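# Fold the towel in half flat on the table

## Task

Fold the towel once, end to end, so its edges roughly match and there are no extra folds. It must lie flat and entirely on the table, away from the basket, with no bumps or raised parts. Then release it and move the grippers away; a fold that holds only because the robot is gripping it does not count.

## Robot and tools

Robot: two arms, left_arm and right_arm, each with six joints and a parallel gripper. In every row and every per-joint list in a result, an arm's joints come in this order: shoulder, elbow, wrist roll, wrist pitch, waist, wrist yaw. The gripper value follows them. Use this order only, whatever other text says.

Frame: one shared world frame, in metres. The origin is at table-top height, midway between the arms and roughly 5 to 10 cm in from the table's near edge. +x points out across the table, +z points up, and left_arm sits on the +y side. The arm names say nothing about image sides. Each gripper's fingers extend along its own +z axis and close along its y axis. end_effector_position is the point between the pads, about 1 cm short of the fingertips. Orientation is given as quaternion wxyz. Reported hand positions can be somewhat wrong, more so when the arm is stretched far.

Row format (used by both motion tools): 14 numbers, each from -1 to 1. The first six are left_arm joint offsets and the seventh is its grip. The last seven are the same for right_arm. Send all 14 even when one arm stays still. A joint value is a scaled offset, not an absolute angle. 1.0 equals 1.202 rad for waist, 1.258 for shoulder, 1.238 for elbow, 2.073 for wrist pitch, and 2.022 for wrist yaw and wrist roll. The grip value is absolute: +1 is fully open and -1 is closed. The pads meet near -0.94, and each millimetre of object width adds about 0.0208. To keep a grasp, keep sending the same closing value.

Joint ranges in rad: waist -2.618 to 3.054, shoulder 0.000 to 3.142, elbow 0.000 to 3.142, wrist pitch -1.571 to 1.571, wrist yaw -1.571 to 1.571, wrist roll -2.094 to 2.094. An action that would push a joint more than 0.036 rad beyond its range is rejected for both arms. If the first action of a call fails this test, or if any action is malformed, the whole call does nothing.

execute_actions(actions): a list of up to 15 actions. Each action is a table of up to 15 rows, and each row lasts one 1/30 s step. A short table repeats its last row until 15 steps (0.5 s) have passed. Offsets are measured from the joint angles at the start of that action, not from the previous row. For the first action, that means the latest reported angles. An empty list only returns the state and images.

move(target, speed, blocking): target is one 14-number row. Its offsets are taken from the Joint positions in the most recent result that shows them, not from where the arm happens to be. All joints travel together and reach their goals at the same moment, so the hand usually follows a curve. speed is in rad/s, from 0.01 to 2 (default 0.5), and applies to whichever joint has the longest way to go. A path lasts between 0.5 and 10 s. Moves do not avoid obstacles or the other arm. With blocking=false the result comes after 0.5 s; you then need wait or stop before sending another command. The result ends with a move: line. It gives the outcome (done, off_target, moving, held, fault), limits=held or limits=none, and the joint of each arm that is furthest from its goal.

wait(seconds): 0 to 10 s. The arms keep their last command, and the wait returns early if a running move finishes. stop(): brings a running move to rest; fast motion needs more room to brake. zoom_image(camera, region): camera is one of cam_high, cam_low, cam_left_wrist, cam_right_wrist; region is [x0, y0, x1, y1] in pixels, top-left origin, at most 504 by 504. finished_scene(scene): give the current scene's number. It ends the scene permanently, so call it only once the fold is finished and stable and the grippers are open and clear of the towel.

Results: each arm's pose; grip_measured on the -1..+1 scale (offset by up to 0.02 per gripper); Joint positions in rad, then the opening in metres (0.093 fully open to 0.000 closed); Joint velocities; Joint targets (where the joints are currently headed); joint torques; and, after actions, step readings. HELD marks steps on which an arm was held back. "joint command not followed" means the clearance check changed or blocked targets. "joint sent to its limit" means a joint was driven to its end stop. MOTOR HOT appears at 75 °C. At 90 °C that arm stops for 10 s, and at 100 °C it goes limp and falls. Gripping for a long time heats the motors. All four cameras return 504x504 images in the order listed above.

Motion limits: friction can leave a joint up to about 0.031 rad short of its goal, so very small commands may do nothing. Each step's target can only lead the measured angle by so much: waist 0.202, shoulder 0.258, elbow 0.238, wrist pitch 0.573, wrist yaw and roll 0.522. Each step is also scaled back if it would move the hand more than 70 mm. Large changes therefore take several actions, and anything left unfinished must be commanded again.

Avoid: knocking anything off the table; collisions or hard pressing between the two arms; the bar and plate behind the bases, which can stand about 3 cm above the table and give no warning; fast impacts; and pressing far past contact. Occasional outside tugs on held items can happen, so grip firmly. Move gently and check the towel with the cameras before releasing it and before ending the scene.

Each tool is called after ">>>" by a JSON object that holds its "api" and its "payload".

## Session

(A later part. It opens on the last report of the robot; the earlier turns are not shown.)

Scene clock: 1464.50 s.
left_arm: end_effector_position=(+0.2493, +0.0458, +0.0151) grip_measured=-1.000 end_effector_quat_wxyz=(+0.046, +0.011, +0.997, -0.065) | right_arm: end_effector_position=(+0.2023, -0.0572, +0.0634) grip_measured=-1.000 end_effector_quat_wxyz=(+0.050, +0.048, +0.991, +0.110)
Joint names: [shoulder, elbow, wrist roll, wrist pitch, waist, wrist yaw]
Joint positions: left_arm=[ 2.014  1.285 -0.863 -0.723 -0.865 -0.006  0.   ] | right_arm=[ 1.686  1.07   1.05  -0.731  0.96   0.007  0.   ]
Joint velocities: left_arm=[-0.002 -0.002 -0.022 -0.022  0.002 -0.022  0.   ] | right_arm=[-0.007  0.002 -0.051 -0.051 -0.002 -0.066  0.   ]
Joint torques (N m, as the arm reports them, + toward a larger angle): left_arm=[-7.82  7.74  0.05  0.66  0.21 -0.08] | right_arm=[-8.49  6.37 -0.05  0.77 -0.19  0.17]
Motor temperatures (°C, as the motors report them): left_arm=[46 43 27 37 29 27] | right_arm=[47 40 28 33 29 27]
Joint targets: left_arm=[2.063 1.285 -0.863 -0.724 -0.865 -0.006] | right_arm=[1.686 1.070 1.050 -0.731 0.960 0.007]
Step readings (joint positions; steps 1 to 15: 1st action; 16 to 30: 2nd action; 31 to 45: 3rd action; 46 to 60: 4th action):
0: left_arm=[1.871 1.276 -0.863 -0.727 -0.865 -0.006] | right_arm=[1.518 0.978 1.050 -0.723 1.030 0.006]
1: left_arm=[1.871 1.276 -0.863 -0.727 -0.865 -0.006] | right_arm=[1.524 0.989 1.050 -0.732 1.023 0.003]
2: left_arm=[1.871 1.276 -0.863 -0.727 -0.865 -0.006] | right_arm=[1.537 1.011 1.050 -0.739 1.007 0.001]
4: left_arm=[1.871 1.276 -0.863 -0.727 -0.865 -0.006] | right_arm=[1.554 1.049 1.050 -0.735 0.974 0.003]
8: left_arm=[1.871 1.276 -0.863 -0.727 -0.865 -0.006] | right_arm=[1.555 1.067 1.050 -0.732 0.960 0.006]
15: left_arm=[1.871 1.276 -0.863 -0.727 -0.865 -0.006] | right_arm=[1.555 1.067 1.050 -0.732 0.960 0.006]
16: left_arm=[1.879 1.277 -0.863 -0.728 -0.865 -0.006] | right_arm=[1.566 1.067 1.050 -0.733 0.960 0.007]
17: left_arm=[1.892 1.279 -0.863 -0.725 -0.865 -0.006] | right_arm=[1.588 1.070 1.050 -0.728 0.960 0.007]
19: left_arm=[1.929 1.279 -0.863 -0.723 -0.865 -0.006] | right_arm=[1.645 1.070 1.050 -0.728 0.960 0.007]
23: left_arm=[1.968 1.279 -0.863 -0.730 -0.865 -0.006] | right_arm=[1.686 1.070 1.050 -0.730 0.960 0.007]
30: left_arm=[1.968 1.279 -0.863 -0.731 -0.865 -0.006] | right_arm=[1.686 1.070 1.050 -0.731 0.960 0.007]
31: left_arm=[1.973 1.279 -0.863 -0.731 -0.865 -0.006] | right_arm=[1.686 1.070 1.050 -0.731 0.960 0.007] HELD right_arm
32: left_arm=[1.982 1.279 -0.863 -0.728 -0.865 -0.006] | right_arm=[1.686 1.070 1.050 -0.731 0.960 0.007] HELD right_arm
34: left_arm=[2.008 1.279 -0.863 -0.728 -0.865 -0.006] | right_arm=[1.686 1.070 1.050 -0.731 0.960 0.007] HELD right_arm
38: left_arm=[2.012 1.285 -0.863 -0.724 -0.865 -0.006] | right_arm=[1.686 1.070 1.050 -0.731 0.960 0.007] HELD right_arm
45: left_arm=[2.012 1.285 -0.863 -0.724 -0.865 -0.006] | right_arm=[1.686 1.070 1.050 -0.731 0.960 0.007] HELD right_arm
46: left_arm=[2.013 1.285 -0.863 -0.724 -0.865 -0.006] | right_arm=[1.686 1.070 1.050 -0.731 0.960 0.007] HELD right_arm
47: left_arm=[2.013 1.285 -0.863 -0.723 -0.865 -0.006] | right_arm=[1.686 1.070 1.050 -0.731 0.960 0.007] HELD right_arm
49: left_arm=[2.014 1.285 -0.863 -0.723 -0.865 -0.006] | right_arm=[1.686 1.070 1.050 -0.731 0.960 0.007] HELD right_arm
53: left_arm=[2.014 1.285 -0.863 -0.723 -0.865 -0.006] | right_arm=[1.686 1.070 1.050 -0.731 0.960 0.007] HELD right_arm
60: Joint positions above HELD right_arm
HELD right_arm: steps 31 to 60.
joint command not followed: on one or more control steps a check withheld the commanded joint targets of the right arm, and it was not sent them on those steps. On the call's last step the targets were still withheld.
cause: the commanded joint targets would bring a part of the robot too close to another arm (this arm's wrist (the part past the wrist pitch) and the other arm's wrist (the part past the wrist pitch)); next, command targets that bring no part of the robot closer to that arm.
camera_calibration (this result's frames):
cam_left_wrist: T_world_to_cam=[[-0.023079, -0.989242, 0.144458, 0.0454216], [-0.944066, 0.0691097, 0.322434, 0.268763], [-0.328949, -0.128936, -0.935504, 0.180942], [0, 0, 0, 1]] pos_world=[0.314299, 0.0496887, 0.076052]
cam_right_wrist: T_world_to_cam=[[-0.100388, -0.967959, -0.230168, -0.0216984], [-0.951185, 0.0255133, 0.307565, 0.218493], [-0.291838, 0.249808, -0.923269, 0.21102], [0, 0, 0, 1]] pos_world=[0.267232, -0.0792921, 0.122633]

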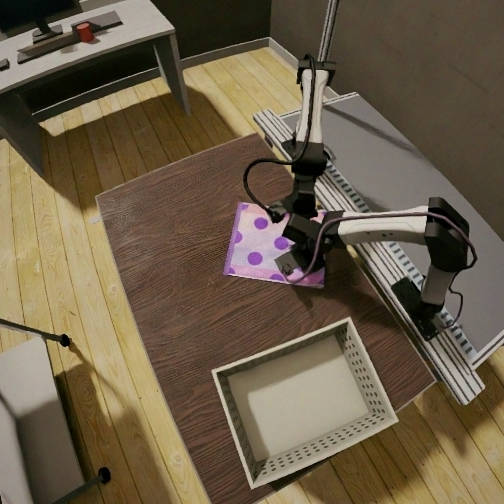

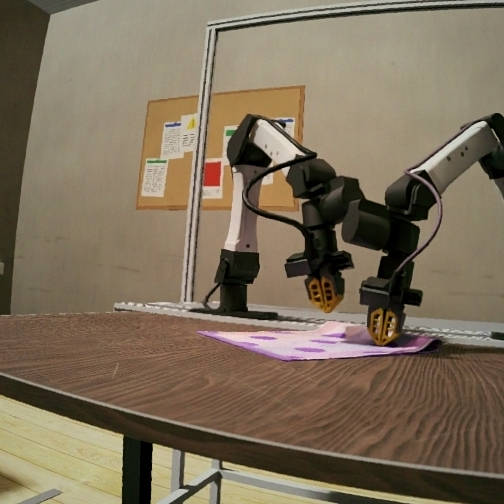

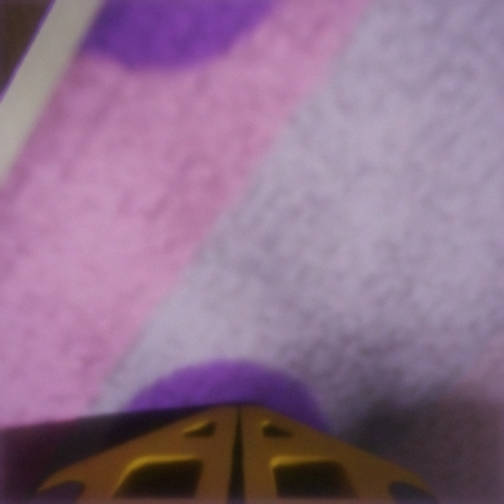

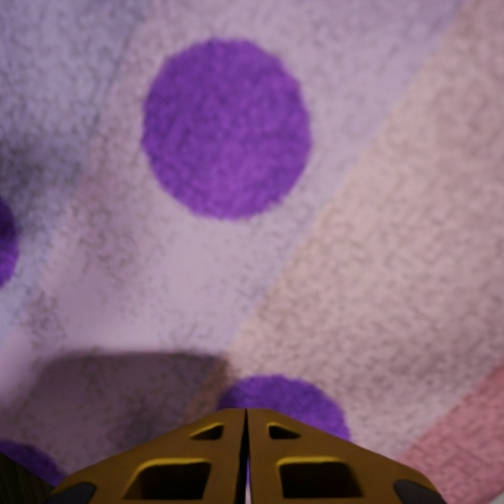

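>>> {"api": "execute_actions", "payload": {"actions": [[[0,0,0,0,0,0,-1,-0.09,-0.13,0,0.02,-0.02,0,-1]],[[0,0,0,0,0,0,-1,0.09,0,0,0,0,0,-1]],[[0,0,0,0,0,0,-1,0.07,0,0,0,0,0,-1]],[[0,0,0,0,0,0,-1,0.06,0,0,0,0,0,-1]]]}}

Scene clock: 1476.00 s.
left_arm: end_effector_position=(+0.2498, +0.0454, +0.0169) grip_measured=-1.000 end_effector_quat_wxyz=(+0.048, +0.011, +0.997, -0.067) | right_arm: end_effector_position=(+0.1787, -0.0963, +0.0159) grip_measured=-1.000 end_effector_quat_wxyz=(+0.005, +0.055, +0.998, +0.039)
Joint names: [shoulder, elbow, wrist roll, wrist pitch, waist, wrist yaw]
Joint positions: left_arm=[ 2.009  1.285 -0.863 -0.723 -0.865 -0.007  0.   ] | right_arm=[ 1.739  0.95   1.05  -0.728  0.943  0.007  0.   ]
Joint velocities: left_arm=[-0.002  0.002  0.007 -0.066  0.007  0.037  0.   ] | right_arm=[-0.007 -0.012 -0.007 -0.022 -0.002 -0.037  0.   ]
Joint torques (N m, as the arm reports them, + toward a larger angle): left_arm=[-12.18   7.78   0.05   0.67   0.18  -0.08] | right_arm=[-2.17  4.72 -0.04  0.58 -0.19  0.17]
Motor temperatures (°C, as the motors report them): left_arm=[46 43 27 36 29 27] | right_arm=[48 40 28 32 29 27]
Joint targets: left_arm=[2.009 1.285 -0.863 -0.723 -0.865 -0.007] | right_arm=[1.806 0.939 1.050 -0.716 0.943 0.007]
Step readings (joint positions; steps 1 to 15: 1st action; 16 to 30: 2nd action; 31 to 45: 3rd action; 46 to 60: 4th action):
0: left_arm=[2.014 1.285 -0.863 -0.723 -0.865 -0.006] | right_arm=[1.686 1.070 1.050 -0.731 0.960 0.007]
1: left_arm=[2.014 1.285 -0.863 -0.723 -0.865 -0.006] | right_arm=[1.686 1.070 1.050 -0.731 0.960 0.007] HELD left_arm
2: left_arm=[2.014 1.285 -0.863 -0.723 -0.865 -0.006] | right_arm=[1.683 1.064 1.050 -0.727 0.960 0.007] HELD left_arm
4: left_arm=[2.014 1.285 -0.863 -0.723 -0.865 -0.006] | right_arm=[1.656 1.025 1.050 -0.714 0.959 0.007]
8: left_arm=[2.009 1.285 -0.863 -0.723 -0.865 -0.006] | right_arm=[1.595 0.931 1.050 -0.712 0.945 0.007]
15: left_arm=[2.009 1.285 -0.863 -0.723 -0.865 -0.006] | right_arm=[1.593 0.922 1.050 -0.711 0.943 0.007]
16: left_arm=[2.009 1.285 -0.863 -0.723 -0.865 -0.006] | right_arm=[1.603 0.922 1.050 -0.712 0.943 0.007]
17: left_arm=[2.009 1.285 -0.863 -0.723 -0.865 -0.006] | right_arm=[1.624 0.924 1.050 -0.708 0.943 0.007]
19: left_arm=[2.009 1.285 -0.863 -0.723 -0.865 -0.006] | right_arm=[1.676 0.924 1.050 -0.708 0.943 0.007]
23: left_arm=[2.009 1.285 -0.863 -0.723 -0.865 -0.006] | right_arm=[1.706 0.924 1.050 -0.709 0.943 0.007]
30: left_arm=[2.009 1.285 -0.863 -0.723 -0.865 -0.006] | right_arm=[1.706 0.924 1.050 -0.709 0.943 0.007]
31: left_arm=[2.009 1.285 -0.863 -0.723 -0.865 -0.006] | right_arm=[1.714 0.924 1.050 -0.709 0.943 0.007]
32: left_arm=[2.009 1.285 -0.863 -0.723 -0.865 -0.006] | right_arm=[1.724 0.927 1.050 -0.709 0.943 0.007]
34: left_arm=[2.009 1.285 -0.863 -0.723 -0.865 -0.007] | right_arm=[1.730 0.936 1.050 -0.713 0.943 0.007]
38: left_arm=[2.009 1.285 -0.863 -0.723 -0.865 -0.007] | right_arm=[1.731 0.939 1.050 -0.716 0.943 0.007]
45: left_arm=[2.009 1.285 -0.863 -0.723 -0.865 -0.007] | right_arm=[1.731 0.939 1.050 -0.716 0.943 0.007]
46: left_arm=[2.009 1.285 -0.863 -0.723 -0.865 -0.007] | right_arm=[1.732 0.940 1.050 -0.717 0.943 0.007]
47: left_arm=[2.009 1.285 -0.863 -0.723 -0.865 -0.007] | right_arm=[1.735 0.944 1.050 -0.720 0.943 0.007]
49: left_arm=[2.009 1.285 -0.863 -0.723 -0.865 -0.007] | right_arm=[1.738 0.949 1.050 -0.726 0.943 0.007]
53: left_arm=[2.009 1.285 -0.863 -0.723 -0.865 -0.007] | right_arm=[1.739 0.950 1.050 -0.728 0.943 0.007]
60: Joint positions above
HELD left_arm: steps 1 to 3.
joint command not followed: on one or more control steps a check withheld the commanded joint targets of the left arm, and it was not sent them on those steps.
cause: the commanded joint targets would bring a part of the robot too close to another arm (this arm's wrist (the part past the wrist pitch) and the other arm's wrist (the part past the wrist pitch)); next, command targets that bring no part of the robot closer to that arm.
camera_calibration (this result's frames):
cam_left_wrist: T_world_to_cam=[[-0.0234497, -0.988675, 0.148227, 0.0447639], [-0.945253, 0.0702008, 0.318699, 0.268945], [-0.325495, -0.132639, -0.936194, 0.182087], [0, 0, 0, 1]] pos_world=[0.314539, 0.0495286, 0.0781208]
cam_right_wrist: T_world_to_cam=[[-0.126073, -0.988521, -0.0832611, -0.0725367], [-0.915726, 0.0836886, 0.392991, 0.209533], [-0.381511, 0.12579, -0.915765, 0.173921], [0, 0, 0, 1]] pos_world=[0.249083, -0.111117, 0.0708868]

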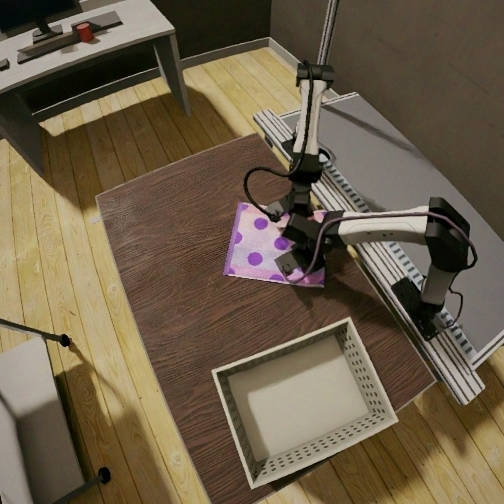

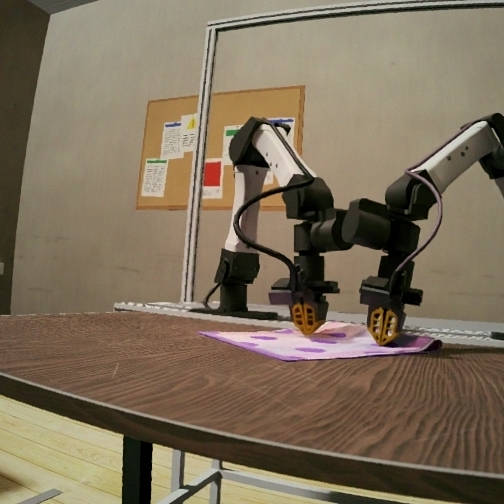

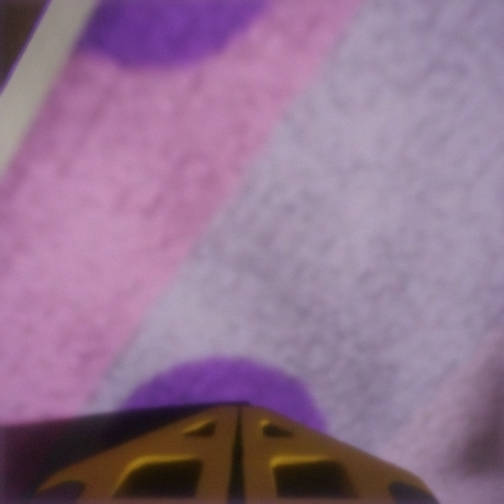

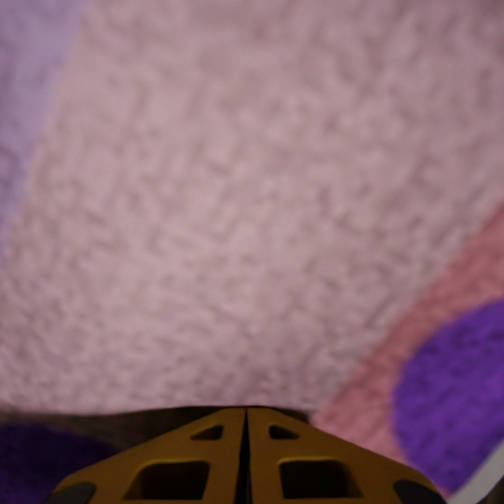

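>>> {"api": "move", "payload": {"target": [0.16,0.19,0.037,-0.041,0.062,0,-1,0.21,0.206,-0.18,-0.024,-0.30,0,-1], "speed": 0.2}}

>>> {"api": "execute_actions", "payload": {"actions": [[[-0.12,0,0,0,0,0,-1,-0.12,0,0,0,0,0,-1]],[[-0.3,-0.1,0,0,0.1,0,1,-0.3,-0.05,0,0,-0.1,0,1]],[[-0.3,-0.1,0,0,0.15,0,1,-0.2,-0.05,0,0,-0.15,0,1]],[[-0.2,-0.1,0,0,0.1,0,1,-0.1,0,0,0,-0.1,0,1]]]}}

>>> {"api": "zoom_image", "payload": {"camera": "cam_high", "region": [170,150,390,350]}}

Scene clock: 1500.73 s.
left_arm: end_effector_position=(+0.2957, +0.0299, +0.0162) grip_measured=-1.000 end_effector_quat_wxyz=(+0.043, +0.011, +0.997, -0.065) | right_arm: end_effector_position=(+0.2843, -0.1229, +0.0168) grip_measured=-1.000 end_effector_quat_wxyz=(-0.023, +0.047, +0.996, +0.068)
Joint names: [shoulder, elbow, wrist roll, wrist pitch, waist, wrist yaw]
Joint positions: left_arm=[ 2.163  1.52  -0.798 -0.814 -0.8    0.005  0.   ] | right_arm=[ 1.93   1.218  0.693 -0.815  0.6   -0.094  0.   ]
Joint velocities: left_arm=[-0.017  0.007  0.037  0.007 -0.007 -0.037  0.   ] | right_arm=[ 0.022 -0.007  0.007  0.022 -0.007 -0.037  0.   ]
Joint torques (N m, as the arm reports them, + toward a larger angle): left_arm=[-9.85  8.    0.16  0.7   0.85 -0.18] | right_arm=[-3.88  4.81 -0.11  0.81 -1.9   1.35]
Motor temperatures (°C, as the motors report them): left_arm=[49 42 27 35 29 27] | right_arm=[46 39 28 32 29 27]
Joint targets: left_arm=[2.210 1.520 -0.788 -0.808 -0.790 -0.006] | right_arm=[2.003 1.205 0.686 -0.777 0.582 0.007]
move: off_target (left_arm, right_arm); limits=held; held on 25 of 79 steps (right_arm); left_arm: farthest joint: the shoulder, 0.047 radians from its target (0.202 radians at the start); right_arm: farthest joint: the wrist yaw, 0.101 radians from its target (0.000 radians at the start)
joint command not followed: on one or more control steps a check withheld the commanded joint targets of the right arm, and it was not sent them on those steps.
cause: the commanded joint targets would bring a part of the robot too close to another arm (this arm's wrist (the part past the wrist pitch) and the other arm's wrist (the part past the wrist pitch)); next, command targets that bring no part of the robot closer to that arm.
camera_calibration (this result's frames):
cam_left_wrist: T_world_to_cam=[[-0.0233735, -0.989354, 0.143637, 0.0306979], [-0.942261, 0.0698114, 0.327522, 0.312615], [-0.334063, -0.127688, -0.933862, 0.196636], [0, 0, 0, 1]] pos_world=[0.360971, 0.0336551, 0.076833]
cam_right_wrist: T_world_to_cam=[[-0.113083, -0.983856, -0.138706, -0.0876188], [-0.895107, 0.0402828, 0.444029, 0.296013], [-0.431273, 0.174369, -0.885211, 0.238044], [0, 0, 0, 1]] pos_world=[0.357717, -0.139636, 0.067128]

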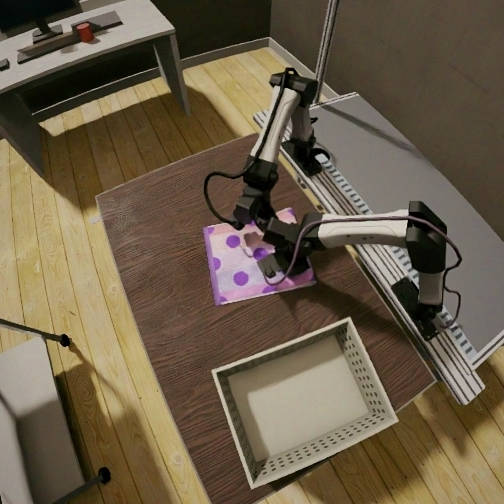

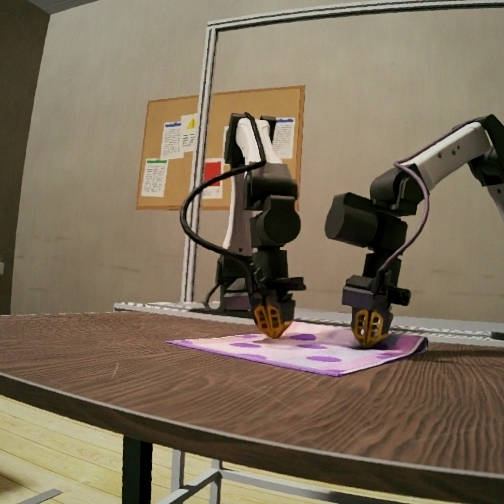

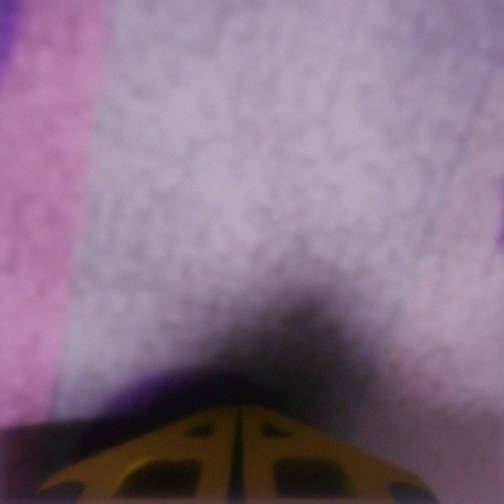

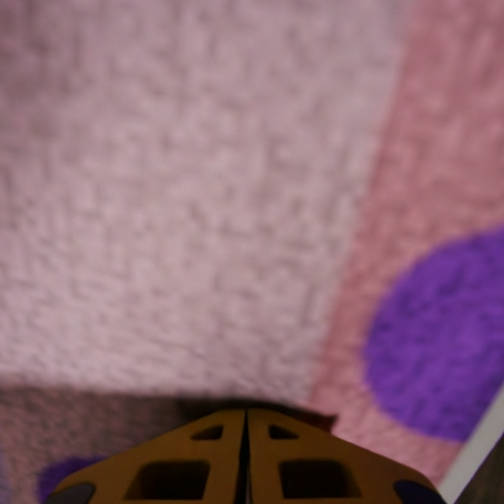

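Scene clock: 1502.73 s.
left_arm: end_effector_position=(+0.2733, +0.2475, +0.3426) grip_measured=+0.982 end_effector_quat_wxyz=(+0.419, -0.184, +0.838, -0.298) | right_arm: end_effector_position=(+0.3006, -0.2749, +0.2624) grip_measured=+0.984 end_effector_quat_wxyz=(+0.336, +0.225, +0.888, +0.219)
Joint names: [shoulder, elbow, wrist roll, wrist pitch, waist, wrist yaw]
Joint positions: left_arm=[ 0.93   1.201 -0.796 -0.787 -0.367 -0.005  0.092] | right_arm=[ 1.007  1.097  0.692 -0.827  0.179 -0.085  0.092]
Joint velocities: left_arm=[-0.012 -0.007 -0.037 -0.081  0.002 -0.007 -0.001] | right_arm=[-0.002  0.017  0.007 -0.037 -0.032 -0.022 -0.   ]
Joint torques (N m, as the arm reports them, + toward a larger angle): left_arm=[-0.2   8.12  0.08  2.17  0.42 -0.02] | right_arm=[-3.14  7.77 -0.06  1.75 -0.76  0.05]
Motor temperatures (°C, as the motors report them): left_arm=[49 42 27 35 29 27] | right_arm=[46 39 28 32 29 27]
Joint targets: left_arm=[0.945 1.191 -0.796 -0.791 -0.364 -0.002] | right_arm=[1.003 1.101 0.692 -0.822 0.173 -0.088]
Step readings (joint positions; steps 1 to 15: 1st action; 16 to 30: 2nd action; 31 to 45: 3rd action; 46 to 60: 4th action):
0: left_arm=[2.163 1.520 -0.798 -0.814 -0.800 0.005] | right_arm=[1.930 1.218 0.693 -0.815 0.600 -0.094]
1: left_arm=[2.148 1.518 -0.798 -0.812 -0.800 0.006] | right_arm=[1.913 1.217 0.693 -0.815 0.600 -0.101]
2: left_arm=[2.125 1.511 -0.798 -0.819 -0.800 0.006] | right_arm=[1.887 1.212 0.693 -0.820 0.600 -0.100]
4: left_arm=[2.061 1.510 -0.798 -0.826 -0.800 0.006] | right_arm=[1.826 1.212 0.693 -0.822 0.600 -0.099]
8: left_arm=[1.985 1.523 -0.798 -0.816 -0.800 0.006] | right_arm=[1.778 1.212 0.693 -0.821 0.600 -0.098]
15: left_arm=[1.992 1.525 -0.798 -0.813 -0.800 0.006] | right_arm=[1.778 1.212 0.693 -0.821 0.600 -0.097]
16: left_arm=[1.971 1.505 -0.798 -0.798 -0.792 0.010] | right_arm=[1.757 1.201 0.693 -0.813 0.590 -0.102]
17: left_arm=[1.928 1.467 -0.798 -0.796 -0.779 0.014] | right_arm=[1.711 1.175 0.693 -0.814 0.570 -0.106]
19: left_arm=[1.817 1.421 -0.798 -0.822 -0.733 0.014] | right_arm=[1.581 1.151 0.693 -0.828 0.513 -0.102]
23: left_arm=[1.606 1.414 -0.798 -0.814 -0.671 0.004] | right_arm=[1.388 1.155 0.693 -0.820 0.476 -0.094]
30: left_arm=[1.593 1.419 -0.798 -0.803 -0.671 0.003] | right_arm=[1.389 1.156 0.693 -0.820 0.476 -0.094]
31: left_arm=[1.577 1.401 -0.796 -0.789 -0.658 0.011] | right_arm=[1.369 1.146 0.692 -0.812 0.459 -0.104]
32: left_arm=[1.539 1.365 -0.796 -0.786 -0.631 0.017] | right_arm=[1.324 1.122 0.692 -0.812 0.419 -0.109]
34: left_arm=[1.429 1.317 -0.796 -0.808 -0.553 0.014] | right_arm=[1.215 1.101 0.692 -0.826 0.325 -0.097]
38: left_arm=[1.211 1.309 -0.796 -0.802 -0.485 -0.002] | right_arm=[1.127 1.101 0.692 -0.821 0.293 -0.088]
45: left_arm=[1.196 1.314 -0.796 -0.791 -0.485 -0.002] | right_arm=[1.129 1.101 0.692 -0.822 0.293 -0.088]
46: left_arm=[1.174 1.291 -0.795 -0.771 -0.471 0.006] | right_arm=[1.119 1.101 0.692 -0.822 0.279 -0.096]
47: left_arm=[1.123 1.245 -0.795 -0.766 -0.439 0.010] | right_arm=[1.098 1.097 0.692 -0.825 0.245 -0.098]
49: left_arm=[1.009 1.201 -0.796 -0.802 -0.380 -0.001] | right_arm=[1.046 1.097 0.692 -0.827 0.191 -0.088]
53: left_arm=[0.918 1.201 -0.796 -0.788 -0.367 -0.005] | right_arm=[1.007 1.097 0.692 -0.827 0.179 -0.085]
60: Joint positions above
camera_calibration (this result's frames):
cam_left_wrist: T_world_to_cam=[[0.0493232, -0.746288, 0.663793, -0.0596586], [-0.864211, -0.365065, -0.346219, 0.486644], [0.500707, -0.556581, -0.662956, 0.306936], [0, 0, 0, 1]] pos_world=[0.269821, 0.303969, 0.411571]
cam_right_wrist: T_world_to_cam=[[-0.258938, -0.792307, -0.55245, 0.0037944], [-0.890819, 0.416976, -0.18048, 0.473902], [0.373354, 0.4454, -0.813772, 0.302894], [0, 0, 0, 1]] pos_world=[0.310057, -0.329508, 0.334113]

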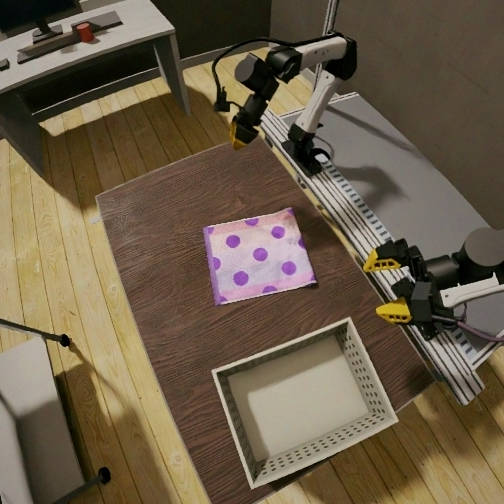

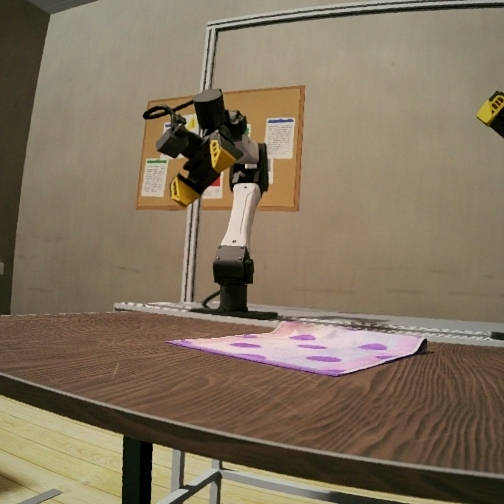

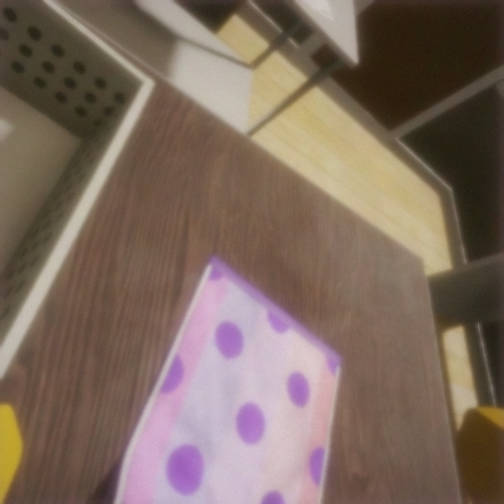

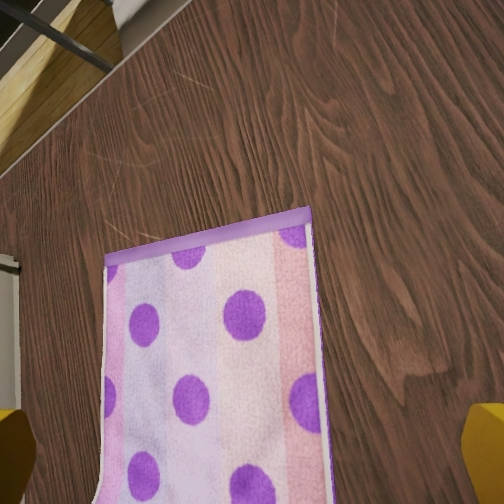

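Region (170, 150, 390, 350) of cam_high's 504x504 image, scaled by 2.291, with more detail than that image has; it fills the top 458 rows of this view, and the rest is white.

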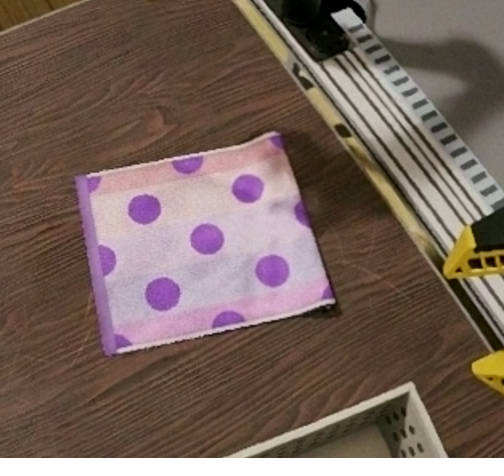

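>>> {"api": "zoom_image", "payload": {"camera": "cam_low", "region": [150,310,450,385]}}

>>> {"api": "zoom_image", "payload": {"camera": "cam_high", "region": [195,255,330,315]}}

>>> {"api": "zoom_image", "payload": {"camera": "cam_right_wrist", "region": [60,180,380,504]}}

Region (150, 310, 450, 385) of cam_low's 504x504 image, scaled by 1.680, with more detail than that image has; it fills the top 126 rows of this view, and the rest is white.

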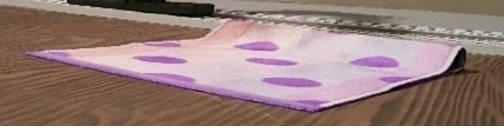

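Region (195, 255, 330, 315) of cam_high's 504x504 image, scaled by 3.733, with more detail than that image has.

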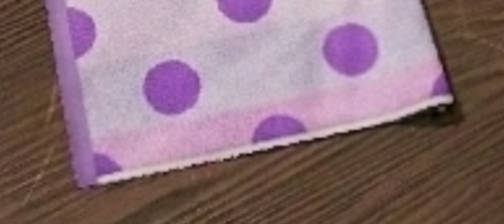

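Region (60, 180, 380, 504) of cam_right_wrist's 504x504 image, scaled by 1.556, with more detail than that image has; it fills the left 498 columns of this view, and the rest is white.

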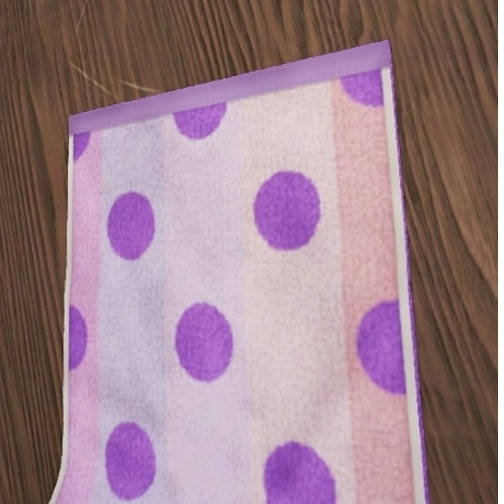

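>>> {"api": "zoom_image", "payload": {"camera": "cam_low", "region": [300,325,440,385]}}

>>> {"api": "zoom_image", "payload": {"camera": "cam_left_wrist", "region": [90,230,360,504]}}

Region (300, 325, 440, 385) of cam_low's 504x504 image, scaled by 3.600, with more detail than that image has; it fills the top 216 rows of this view, and the rest is white.

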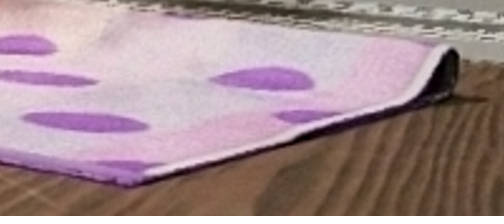

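Region (90, 230, 360, 504) of cam_left_wrist's 504x504 image, scaled by 1.839, with more detail than that image has; it fills the left 497 columns of this view, and the rest is white.

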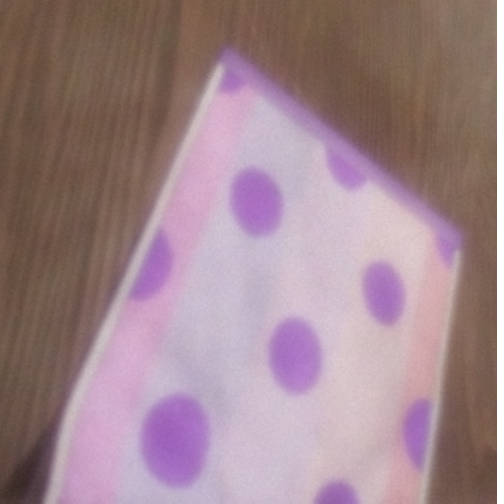

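>>> {"api": "move", "payload": {"target": [0.994,0.84,0.166,-0.103,-0.194,-0.114,1,0.81,0.406,-0.111,0,0.088,0.042,1], "speed": 0.9}}

>>> {"api": "execute_actions", "payload": {"actions": [[[0.2,0,0,0,0,0,1,0.04,0,0,0,0,0,1]],[[0.06,0,0,0,0,0,1,0,0,0,0,0,0,1]]]}}

Scene clock: 1584.50 s.
left_arm: end_effector_position=(+0.4767, +0.0672, +0.2346) grip_measured=+0.982 end_effector_quat_wxyz=(+0.325, +0.025, +0.942, -0.085) | right_arm: end_effector_position=(+0.4417, -0.2145, +0.0691) grip_measured=+0.984 end_effector_quat_wxyz=(+0.118, +0.107, +0.985, +0.071)
Joint names: [shoulder, elbow, wrist roll, wrist pitch, waist, wrist yaw]
Joint positions: left_arm=[ 2.177  2.23  -0.469 -0.995 -0.591 -0.229  0.092] | right_arm=[ 2.028  1.572  0.477 -0.83   0.268 -0.005  0.092]
Joint velocities: left_arm=[-0.012  0.002  0.022  0.037  0.007 -0.051 -0.001] | right_arm=[ 0.002  0.007 -0.051 -0.022 -0.002 -0.022  0.   ]
Joint torques (N m, as the arm reports them, + toward a larger angle): left_arm=[-15.1   10.19   0.17   1.65  -0.52  -0.27] | right_arm=[-12.44   8.86  -0.13   0.92   1.34   0.19]
Motor temperatures (°C, as the motors report them): left_arm=[39 43 27 42 29 27] | right_arm=[43 42 28 37 29 27]
Joint targets: left_arm=[2.181 2.241 -0.460 -1.001 -0.601 -0.236] | right_arm=[2.026 1.600 0.468 -0.827 0.285 -0.000]
move: off_target (right_arm); limits=none; left_arm: farthest joint: the elbow, 0.011 radians from its target (1.040 radians at the start); right_arm: farthest joint: the elbow, 0.028 radians from its target (0.503 radians at the start)
camera_calibration (this result's frames):
cam_left_wrist: T_world_to_cam=[[-0.108021, -0.981338, 0.159082, 0.0765666], [-0.967904, 0.067289, -0.242144, 0.555095], [0.226921, -0.180133, -0.95711, 0.207371], [0, 0, 0, 1]] pos_world=[0.498493, 0.0751404, 0.32071]
cam_right_wrist: T_world_to_cam=[[-0.207404, -0.962757, -0.173443, -0.104141], [-0.966946, 0.174876, 0.185565, 0.495857], [-0.148323, 0.206197, -0.967204, 0.255725], [0, 0, 0, 1]] pos_world=[0.495798, -0.239706, 0.137262]

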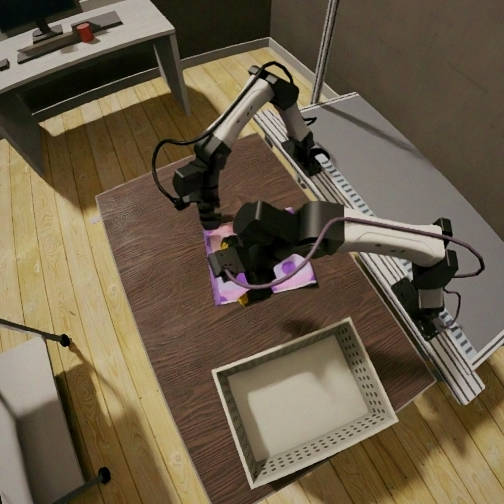

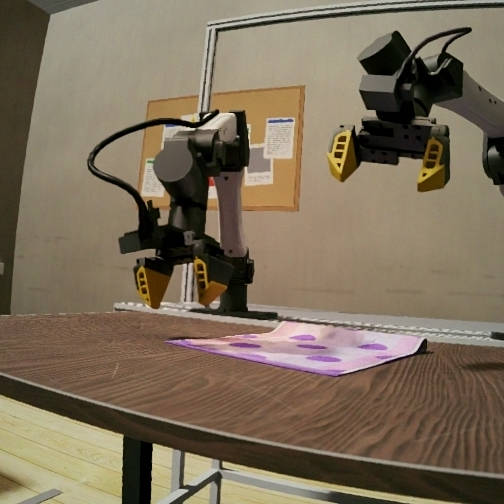

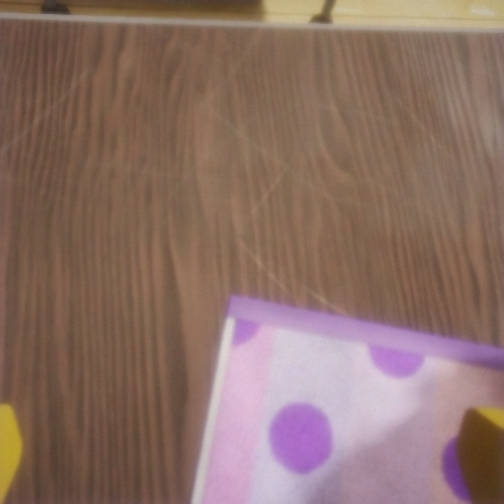

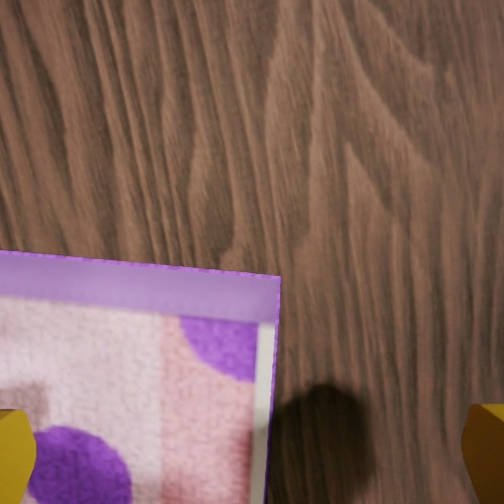

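Scene clock: 1585.50 s.
left_arm: end_effector_position=(+0.4777, +0.0599, +0.0499) grip_measured=+0.982 end_effector_quat_wxyz=(+0.181, +0.051, +0.982, +0.006) | right_arm: end_effector_position=(+0.4386, -0.2144, +0.0481) grip_measured=+0.984 end_effector_quat_wxyz=(+0.096, +0.106, +0.988, +0.062)
Joint names: [shoulder, elbow, wrist roll, wrist pitch, waist, wrist yaw]
Joint positions: left_arm=[ 2.518  2.229 -0.469 -1.008 -0.591 -0.23   0.092] | right_arm=[ 2.077  1.572  0.476 -0.828  0.268 -0.005  0.092]
Joint velocities: left_arm=[ 0.002 -0.007  0.007 -0.007  0.002  0.037  0.001] | right_arm=[-0.007 -0.002 -0.007 -0.007  0.007 -0.051 -0.001]
Joint torques (N m, as the arm reports them, + toward a larger angle): left_arm=[-17.06   8.6    0.04   1.02   0.18  -0.2 ] | right_arm=[-12.6    6.59  -0.04   0.81  -0.19   0.13]
Motor temperatures (°C, as the motors report them): left_arm=[40 43 27 42 29 27] | right_arm=[43 42 28 37 29 27]
Joint targets: left_arm=[2.524 2.225 -0.469 -1.006 -0.591 -0.230] | right_arm=[2.077 1.572 0.476 -0.828 0.268 -0.005]
Step readings (joint positions; steps 1 to 15: 1st action; 16 to 30: 2nd action):
0: left_arm=[2.177 2.230 -0.469 -0.995 -0.591 -0.229] | right_arm=[2.028 1.572 0.477 -0.830 0.268 -0.005]
1: left_arm=[2.187 2.233 -0.469 -0.995 -0.591 -0.229] | right_arm=[2.031 1.572 0.476 -0.830 0.268 -0.005]
2: left_arm=[2.201 2.240 -0.469 -0.989 -0.591 -0.230] | right_arm=[2.036 1.572 0.476 -0.828 0.268 -0.005]
4: left_arm=[2.248 2.244 -0.469 -0.979 -0.591 -0.230] | right_arm=[2.054 1.572 0.476 -0.828 0.268 -0.005]
8: left_arm=[2.377 2.244 -0.469 -0.979 -0.591 -0.230] | right_arm=[2.077 1.572 0.476 -0.828 0.268 -0.005]
15: left_arm=[2.449 2.225 -0.469 -1.006 -0.591 -0.230] | right_arm=[2.077 1.572 0.476 -0.828 0.268 -0.005]
16: left_arm=[2.450 2.226 -0.469 -1.006 -0.591 -0.230] | right_arm=[2.077 1.572 0.476 -0.828 0.268 -0.005]
17: left_arm=[2.452 2.229 -0.469 -1.003 -0.591 -0.230] | right_arm=[2.077 1.572 0.476 -0.828 0.268 -0.005]
19: left_arm=[2.468 2.229 -0.469 -1.001 -0.591 -0.230] | right_arm=[2.077 1.572 0.476 -0.828 0.268 -0.005]
23: left_arm=[2.509 2.229 -0.469 -1.003 -0.591 -0.230] | right_arm=[2.077 1.572 0.476 -0.828 0.268 -0.005]
30: Joint positions above
camera_calibration (this result's frames):
cam_left_wrist: T_world_to_cam=[[-0.097121, -0.995153, -0.0154471, 0.103235], [-0.993441, 0.0959895, 0.0621335, 0.507153], [-0.0603495, 0.0213803, -0.997948, 0.156259], [0, 0, 0, 1]] pos_world=[0.523283, 0.0507124, 0.126022]
cam_right_wrist: T_world_to_cam=[[-0.212643, -0.96532, -0.151458, -0.107676], [-0.957788, 0.175227, 0.227898, 0.490782], [-0.193455, 0.193525, -0.961833, 0.251736], [0, 0, 0, 1]] pos_world=[0.495868, -0.238658, 0.113971]

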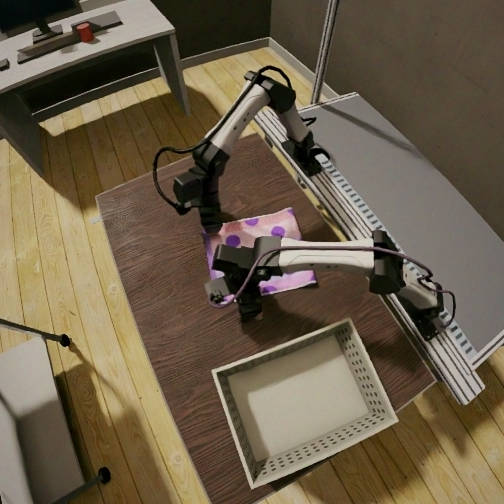

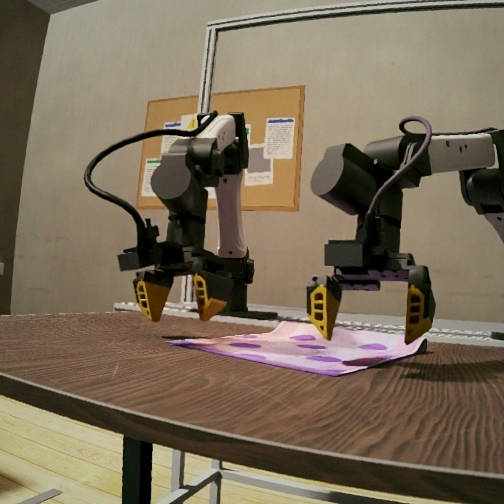

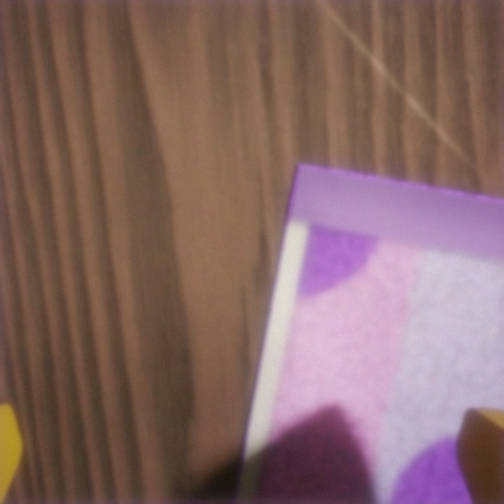

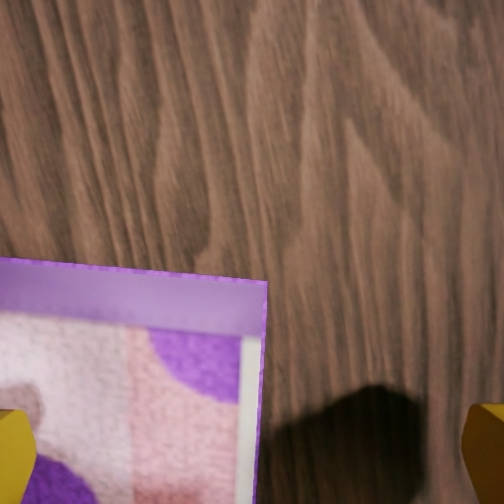

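>>> {"api": "execute_actions", "payload": {"actions": [[[0.07,0,0,0,-0.015,0,1,0.05,0,0,0,-0.02,0,1]],[[0.07,0,0,0,0,0,1,0.05,0,0,0,0,0,1]],[[0.06,0,0,0,0,0,1,0.04,0,0,0,0,0,1]],[[0.06,0,0,0,0,0,0,0.04,0,0,0,0,0,0]],[[0.06,0,0,0,0,0,-1,0.04,0,0,0,0,0,-1]],[[0.04,0,0,0,0,0,-1,0.03,0,0,0,0,0,-1]],[[-0.08,0,0,0,0,0,-1,-0.06,0,0,0,0,0,-1]],[[-0.06,0,0,0,0,0,-1,-0.06,0,0,0,0,0,-1]]]}}

Scene clock: 1601.23 s.
left_arm: end_effector_position=(+0.4919, +0.0481, +0.1303) grip_measured=-1.000 end_effector_quat_wxyz=(+0.255, +0.039, +0.965, -0.050) | right_arm: end_effector_position=(+0.4405, -0.2498, +0.0698) grip_measured=-1.000 end_effector_quat_wxyz=(+0.119, +0.133, +0.984, +0.022)
Joint names: [shoulder, elbow, wrist roll, wrist pitch, waist, wrist yaw]
Joint positions: left_arm=[ 2.396  2.261 -0.471 -0.971 -0.593 -0.215  0.   ] | right_arm=[ 2.018  1.572  0.477 -0.871  0.225  0.081  0.   ]
Joint velocities: left_arm=[ 0.012  0.002 -0.007  0.037 -0.022  0.037  0.   ] | right_arm=[-0.007 -0.007 -0.022 -0.066 -0.002 -0.022  0.   ]
Joint torques (N m, as the arm reports them, + toward a larger angle): left_arm=[-15.79   9.35   0.05   1.43   0.17  -0.18] | right_arm=[-13.27   6.77  -0.04   0.84  -0.18   0.2 ]
Motor temperatures (°C, as the motors report them): left_arm=[47 43 27 39 29 27] | right_arm=[48 41 28 35 29 27]
Joint targets: left_arm=[2.412 2.263 -0.471 -0.967 -0.593 -0.215] | right_arm=[2.006 1.572 0.477 -0.868 0.225 0.081]
Step readings (joint positions; steps 1 to 15: 1st action; 16 to 30: 2nd action; 31 to 45: 3rd action; 46 to 60: 4th action; 61 to 75: 5th action; 76 to 90: 6th action; 91 to 105: 7th action; 106 to 120: 8th action):
0: left_arm=[2.518 2.229 -0.469 -1.008 -0.591 -0.230] | right_arm=[2.077 1.572 0.476 -0.828 0.268 -0.005]
1: left_arm=[2.524 2.230 -0.469 -1.008 -0.591 -0.230] | right_arm=[2.081 1.572 0.476 -0.828 0.267 -0.005]
2: left_arm=[2.531 2.233 -0.469 -1.005 -0.591 -0.230] | right_arm=[2.088 1.572 0.476 -0.826 0.265 -0.005]
4: left_arm=[2.554 2.233 -0.469 -1.003 -0.591 -0.230] | right_arm=[2.112 1.572 0.476 -0.826 0.256 -0.005]
8: left_arm=[2.573 2.234 -0.471 -1.002 -0.591 -0.229] | right_arm=[2.133 1.572 0.477 -0.826 0.249 -0.005]
15: left_arm=[2.576 2.234 -0.471 -1.000 -0.592 -0.229] | right_arm=[2.133 1.572 0.477 -0.825 0.249 -0.005]
16: left_arm=[2.581 2.235 -0.471 -1.000 -0.592 -0.229] | right_arm=[2.136 1.572 0.477 -0.825 0.249 -0.005]
17: left_arm=[2.584 2.239 -0.471 -0.999 -0.592 -0.229] | right_arm=[2.137 1.572 0.477 -0.825 0.249 -0.004]
19: left_arm=[2.586 2.243 -0.471 -1.000 -0.592 -0.229] | right_arm=[2.137 1.572 0.477 -0.825 0.249 -0.004]
23: left_arm=[2.587 2.244 -0.471 -1.000 -0.592 -0.229] | right_arm=[2.137 1.572 0.477 -0.825 0.249 -0.004]
30: left_arm=[2.587 2.244 -0.471 -1.000 -0.592 -0.229] | right_arm=[2.137 1.572 0.477 -0.825 0.249 -0.004]
31: left_arm=[2.587 2.246 -0.471 -1.000 -0.592 -0.229] | right_arm=[2.137 1.572 0.477 -0.825 0.249 -0.004]
32: left_arm=[2.588 2.248 -0.471 -1.001 -0.592 -0.229] | right_arm=[2.137 1.572 0.477 -0.825 0.249 -0.004]
34: left_arm=[2.589 2.250 -0.471 -1.002 -0.592 -0.229] | right_arm=[2.137 1.572 0.477 -0.825 0.249 -0.004]
38: left_arm=[2.589 2.250 -0.471 -1.002 -0.592 -0.229] | right_arm=[2.137 1.572 0.477 -0.825 0.249 -0.004]
45: left_arm=[2.589 2.250 -0.471 -1.002 -0.592 -0.229] | right_arm=[2.137 1.572 0.477 -0.825 0.249 -0.004]
46: left_arm=[2.589 2.250 -0.471 -1.002 -0.592 -0.228] | right_arm=[2.137 1.572 0.477 -0.827 0.249 0.002]
47: left_arm=[2.592 2.252 -0.471 -0.998 -0.592 -0.224] | right_arm=[2.139 1.572 0.477 -0.832 0.247 0.018]
49: left_arm=[2.599 2.258 -0.471 -0.984 -0.593 -0.216] | right_arm=[2.142 1.572 0.477 -0.849 0.236 0.047]
53: left_arm=[2.600 2.259 -0.471 -0.979 -0.594 -0.213] | right_arm=[2.142 1.572 0.477 -0.852 0.232 0.049]
60: left_arm=[2.600 2.259 -0.471 -0.979 -0.594 -0.213] | right_arm=[2.142 1.572 0.477 -0.852 0.232 0.049]
61: left_arm=[2.601 2.260 -0.471 -0.978 -0.594 -0.210] | right_arm=[2.142 1.572 0.477 -0.854 0.232 0.056]
62: left_arm=[2.603 2.263 -0.471 -0.973 -0.594 -0.207] | right_arm=[2.144 1.572 0.477 -0.859 0.231 0.069]
64: left_arm=[2.607 2.267 -0.471 -0.965 -0.594 -0.211] | right_arm=[2.144 1.572 0.477 -0.865 0.225 0.080]
68: left_arm=[2.607 2.267 -0.471 -0.965 -0.593 -0.215] | right_arm=[2.144 1.572 0.477 -0.865 0.225 0.079]
75: left_arm=[2.607 2.267 -0.471 -0.965 -0.593 -0.215] | right_arm=[2.144 1.572 0.477 -0.865 0.225 0.079]
76: left_arm=[2.607 2.267 -0.471 -0.965 -0.593 -0.215] | right_arm=[2.144 1.572 0.477 -0.865 0.225 0.081]
77: left_arm=[2.607 2.267 -0.471 -0.965 -0.593 -0.215] | right_arm=[2.144 1.572 0.477 -0.865 0.225 0.081]
79: left_arm=[2.607 2.267 -0.471 -0.965 -0.593 -0.215] | right_arm=[2.144 1.572 0.477 -0.865 0.225 0.081]
83: left_arm=[2.607 2.267 -0.471 -0.965 -0.593 -0.215] | right_arm=[2.144 1.572 0.477 -0.865 0.225 0.081]
90: left_arm=[2.607 2.267 -0.471 -0.965 -0.593 -0.215] | right_arm=[2.144 1.572 0.477 -0.865 0.225 0.081]
91: left_arm=[2.596 2.266 -0.471 -0.965 -0.593 -0.215] | right_arm=[2.136 1.572 0.477 -0.865 0.225 0.081]
92: left_arm=[2.584 2.263 -0.471 -0.972 -0.593 -0.215] | right_arm=[2.128 1.572 0.477 -0.869 0.225 0.081]
94: left_arm=[2.550 2.262 -0.471 -0.977 -0.593 -0.215] | right_arm=[2.106 1.572 0.477 -0.869 0.225 0.081]
98: left_arm=[2.489 2.262 -0.471 -0.970 -0.593 -0.215] | right_arm=[2.081 1.572 0.477 -0.869 0.225 0.081]
105: left_arm=[2.487 2.262 -0.471 -0.967 -0.593 -0.215] | right_arm=[2.081 1.572 0.477 -0.869 0.225 0.081]
106: left_arm=[2.481 2.262 -0.471 -0.968 -0.593 -0.215] | right_arm=[2.076 1.572 0.477 -0.869 0.225 0.081]
107: left_arm=[2.474 2.261 -0.471 -0.973 -0.593 -0.215] | right_arm=[2.069 1.572 0.477 -0.871 0.225 0.081]
109: left_arm=[2.449 2.261 -0.471 -0.976 -0.593 -0.215] | right_arm=[2.046 1.572 0.477 -0.871 0.225 0.081]
113: left_arm=[2.402 2.261 -0.471 -0.974 -0.593 -0.215] | right_arm=[2.018 1.572 0.477 -0.871 0.225 0.081]
120: Joint positions above
camera_calibration (this result's frames):
cam_left_wrist: T_world_to_cam=[[-0.103366, -0.990419, 0.0915759, 0.0830825], [-0.99086, 0.0945123, -0.0962506, 0.536791], [0.0866733, -0.100688, -0.991136, 0.170261], [0, 0, 0, 1]] pos_world=[0.525716, 0.0486964, 0.21281]
cam_right_wrist: T_world_to_cam=[[-0.270919, -0.958944, -0.0838454, -0.115558], [-0.95075, 0.252939, 0.179155, 0.513623], [-0.150592, 0.128253, -0.980241, 0.245905], [0, 0, 0, 1]] pos_world=[0.494051, -0.272267, 0.139339]

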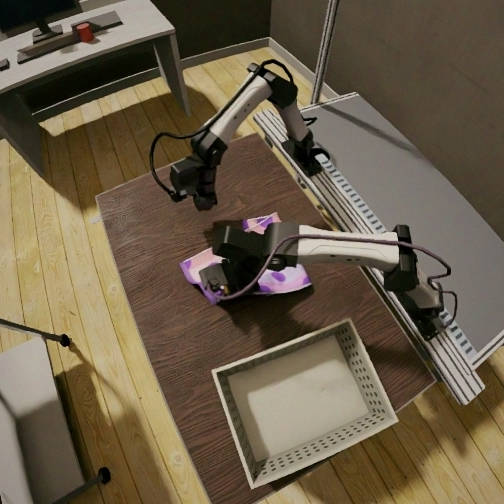

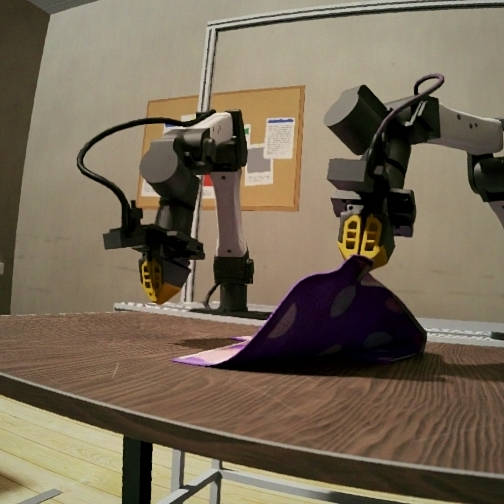

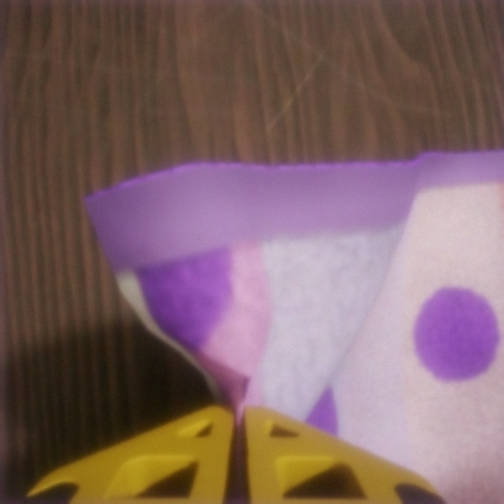

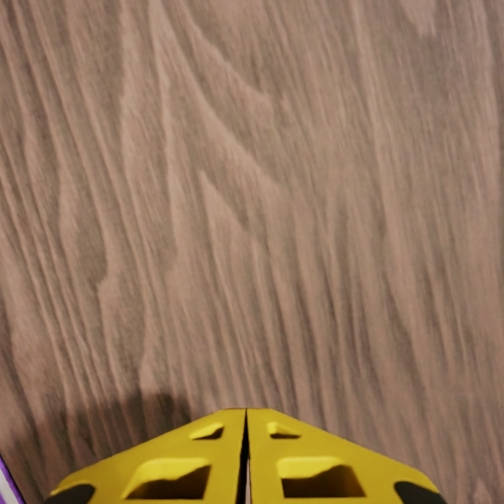

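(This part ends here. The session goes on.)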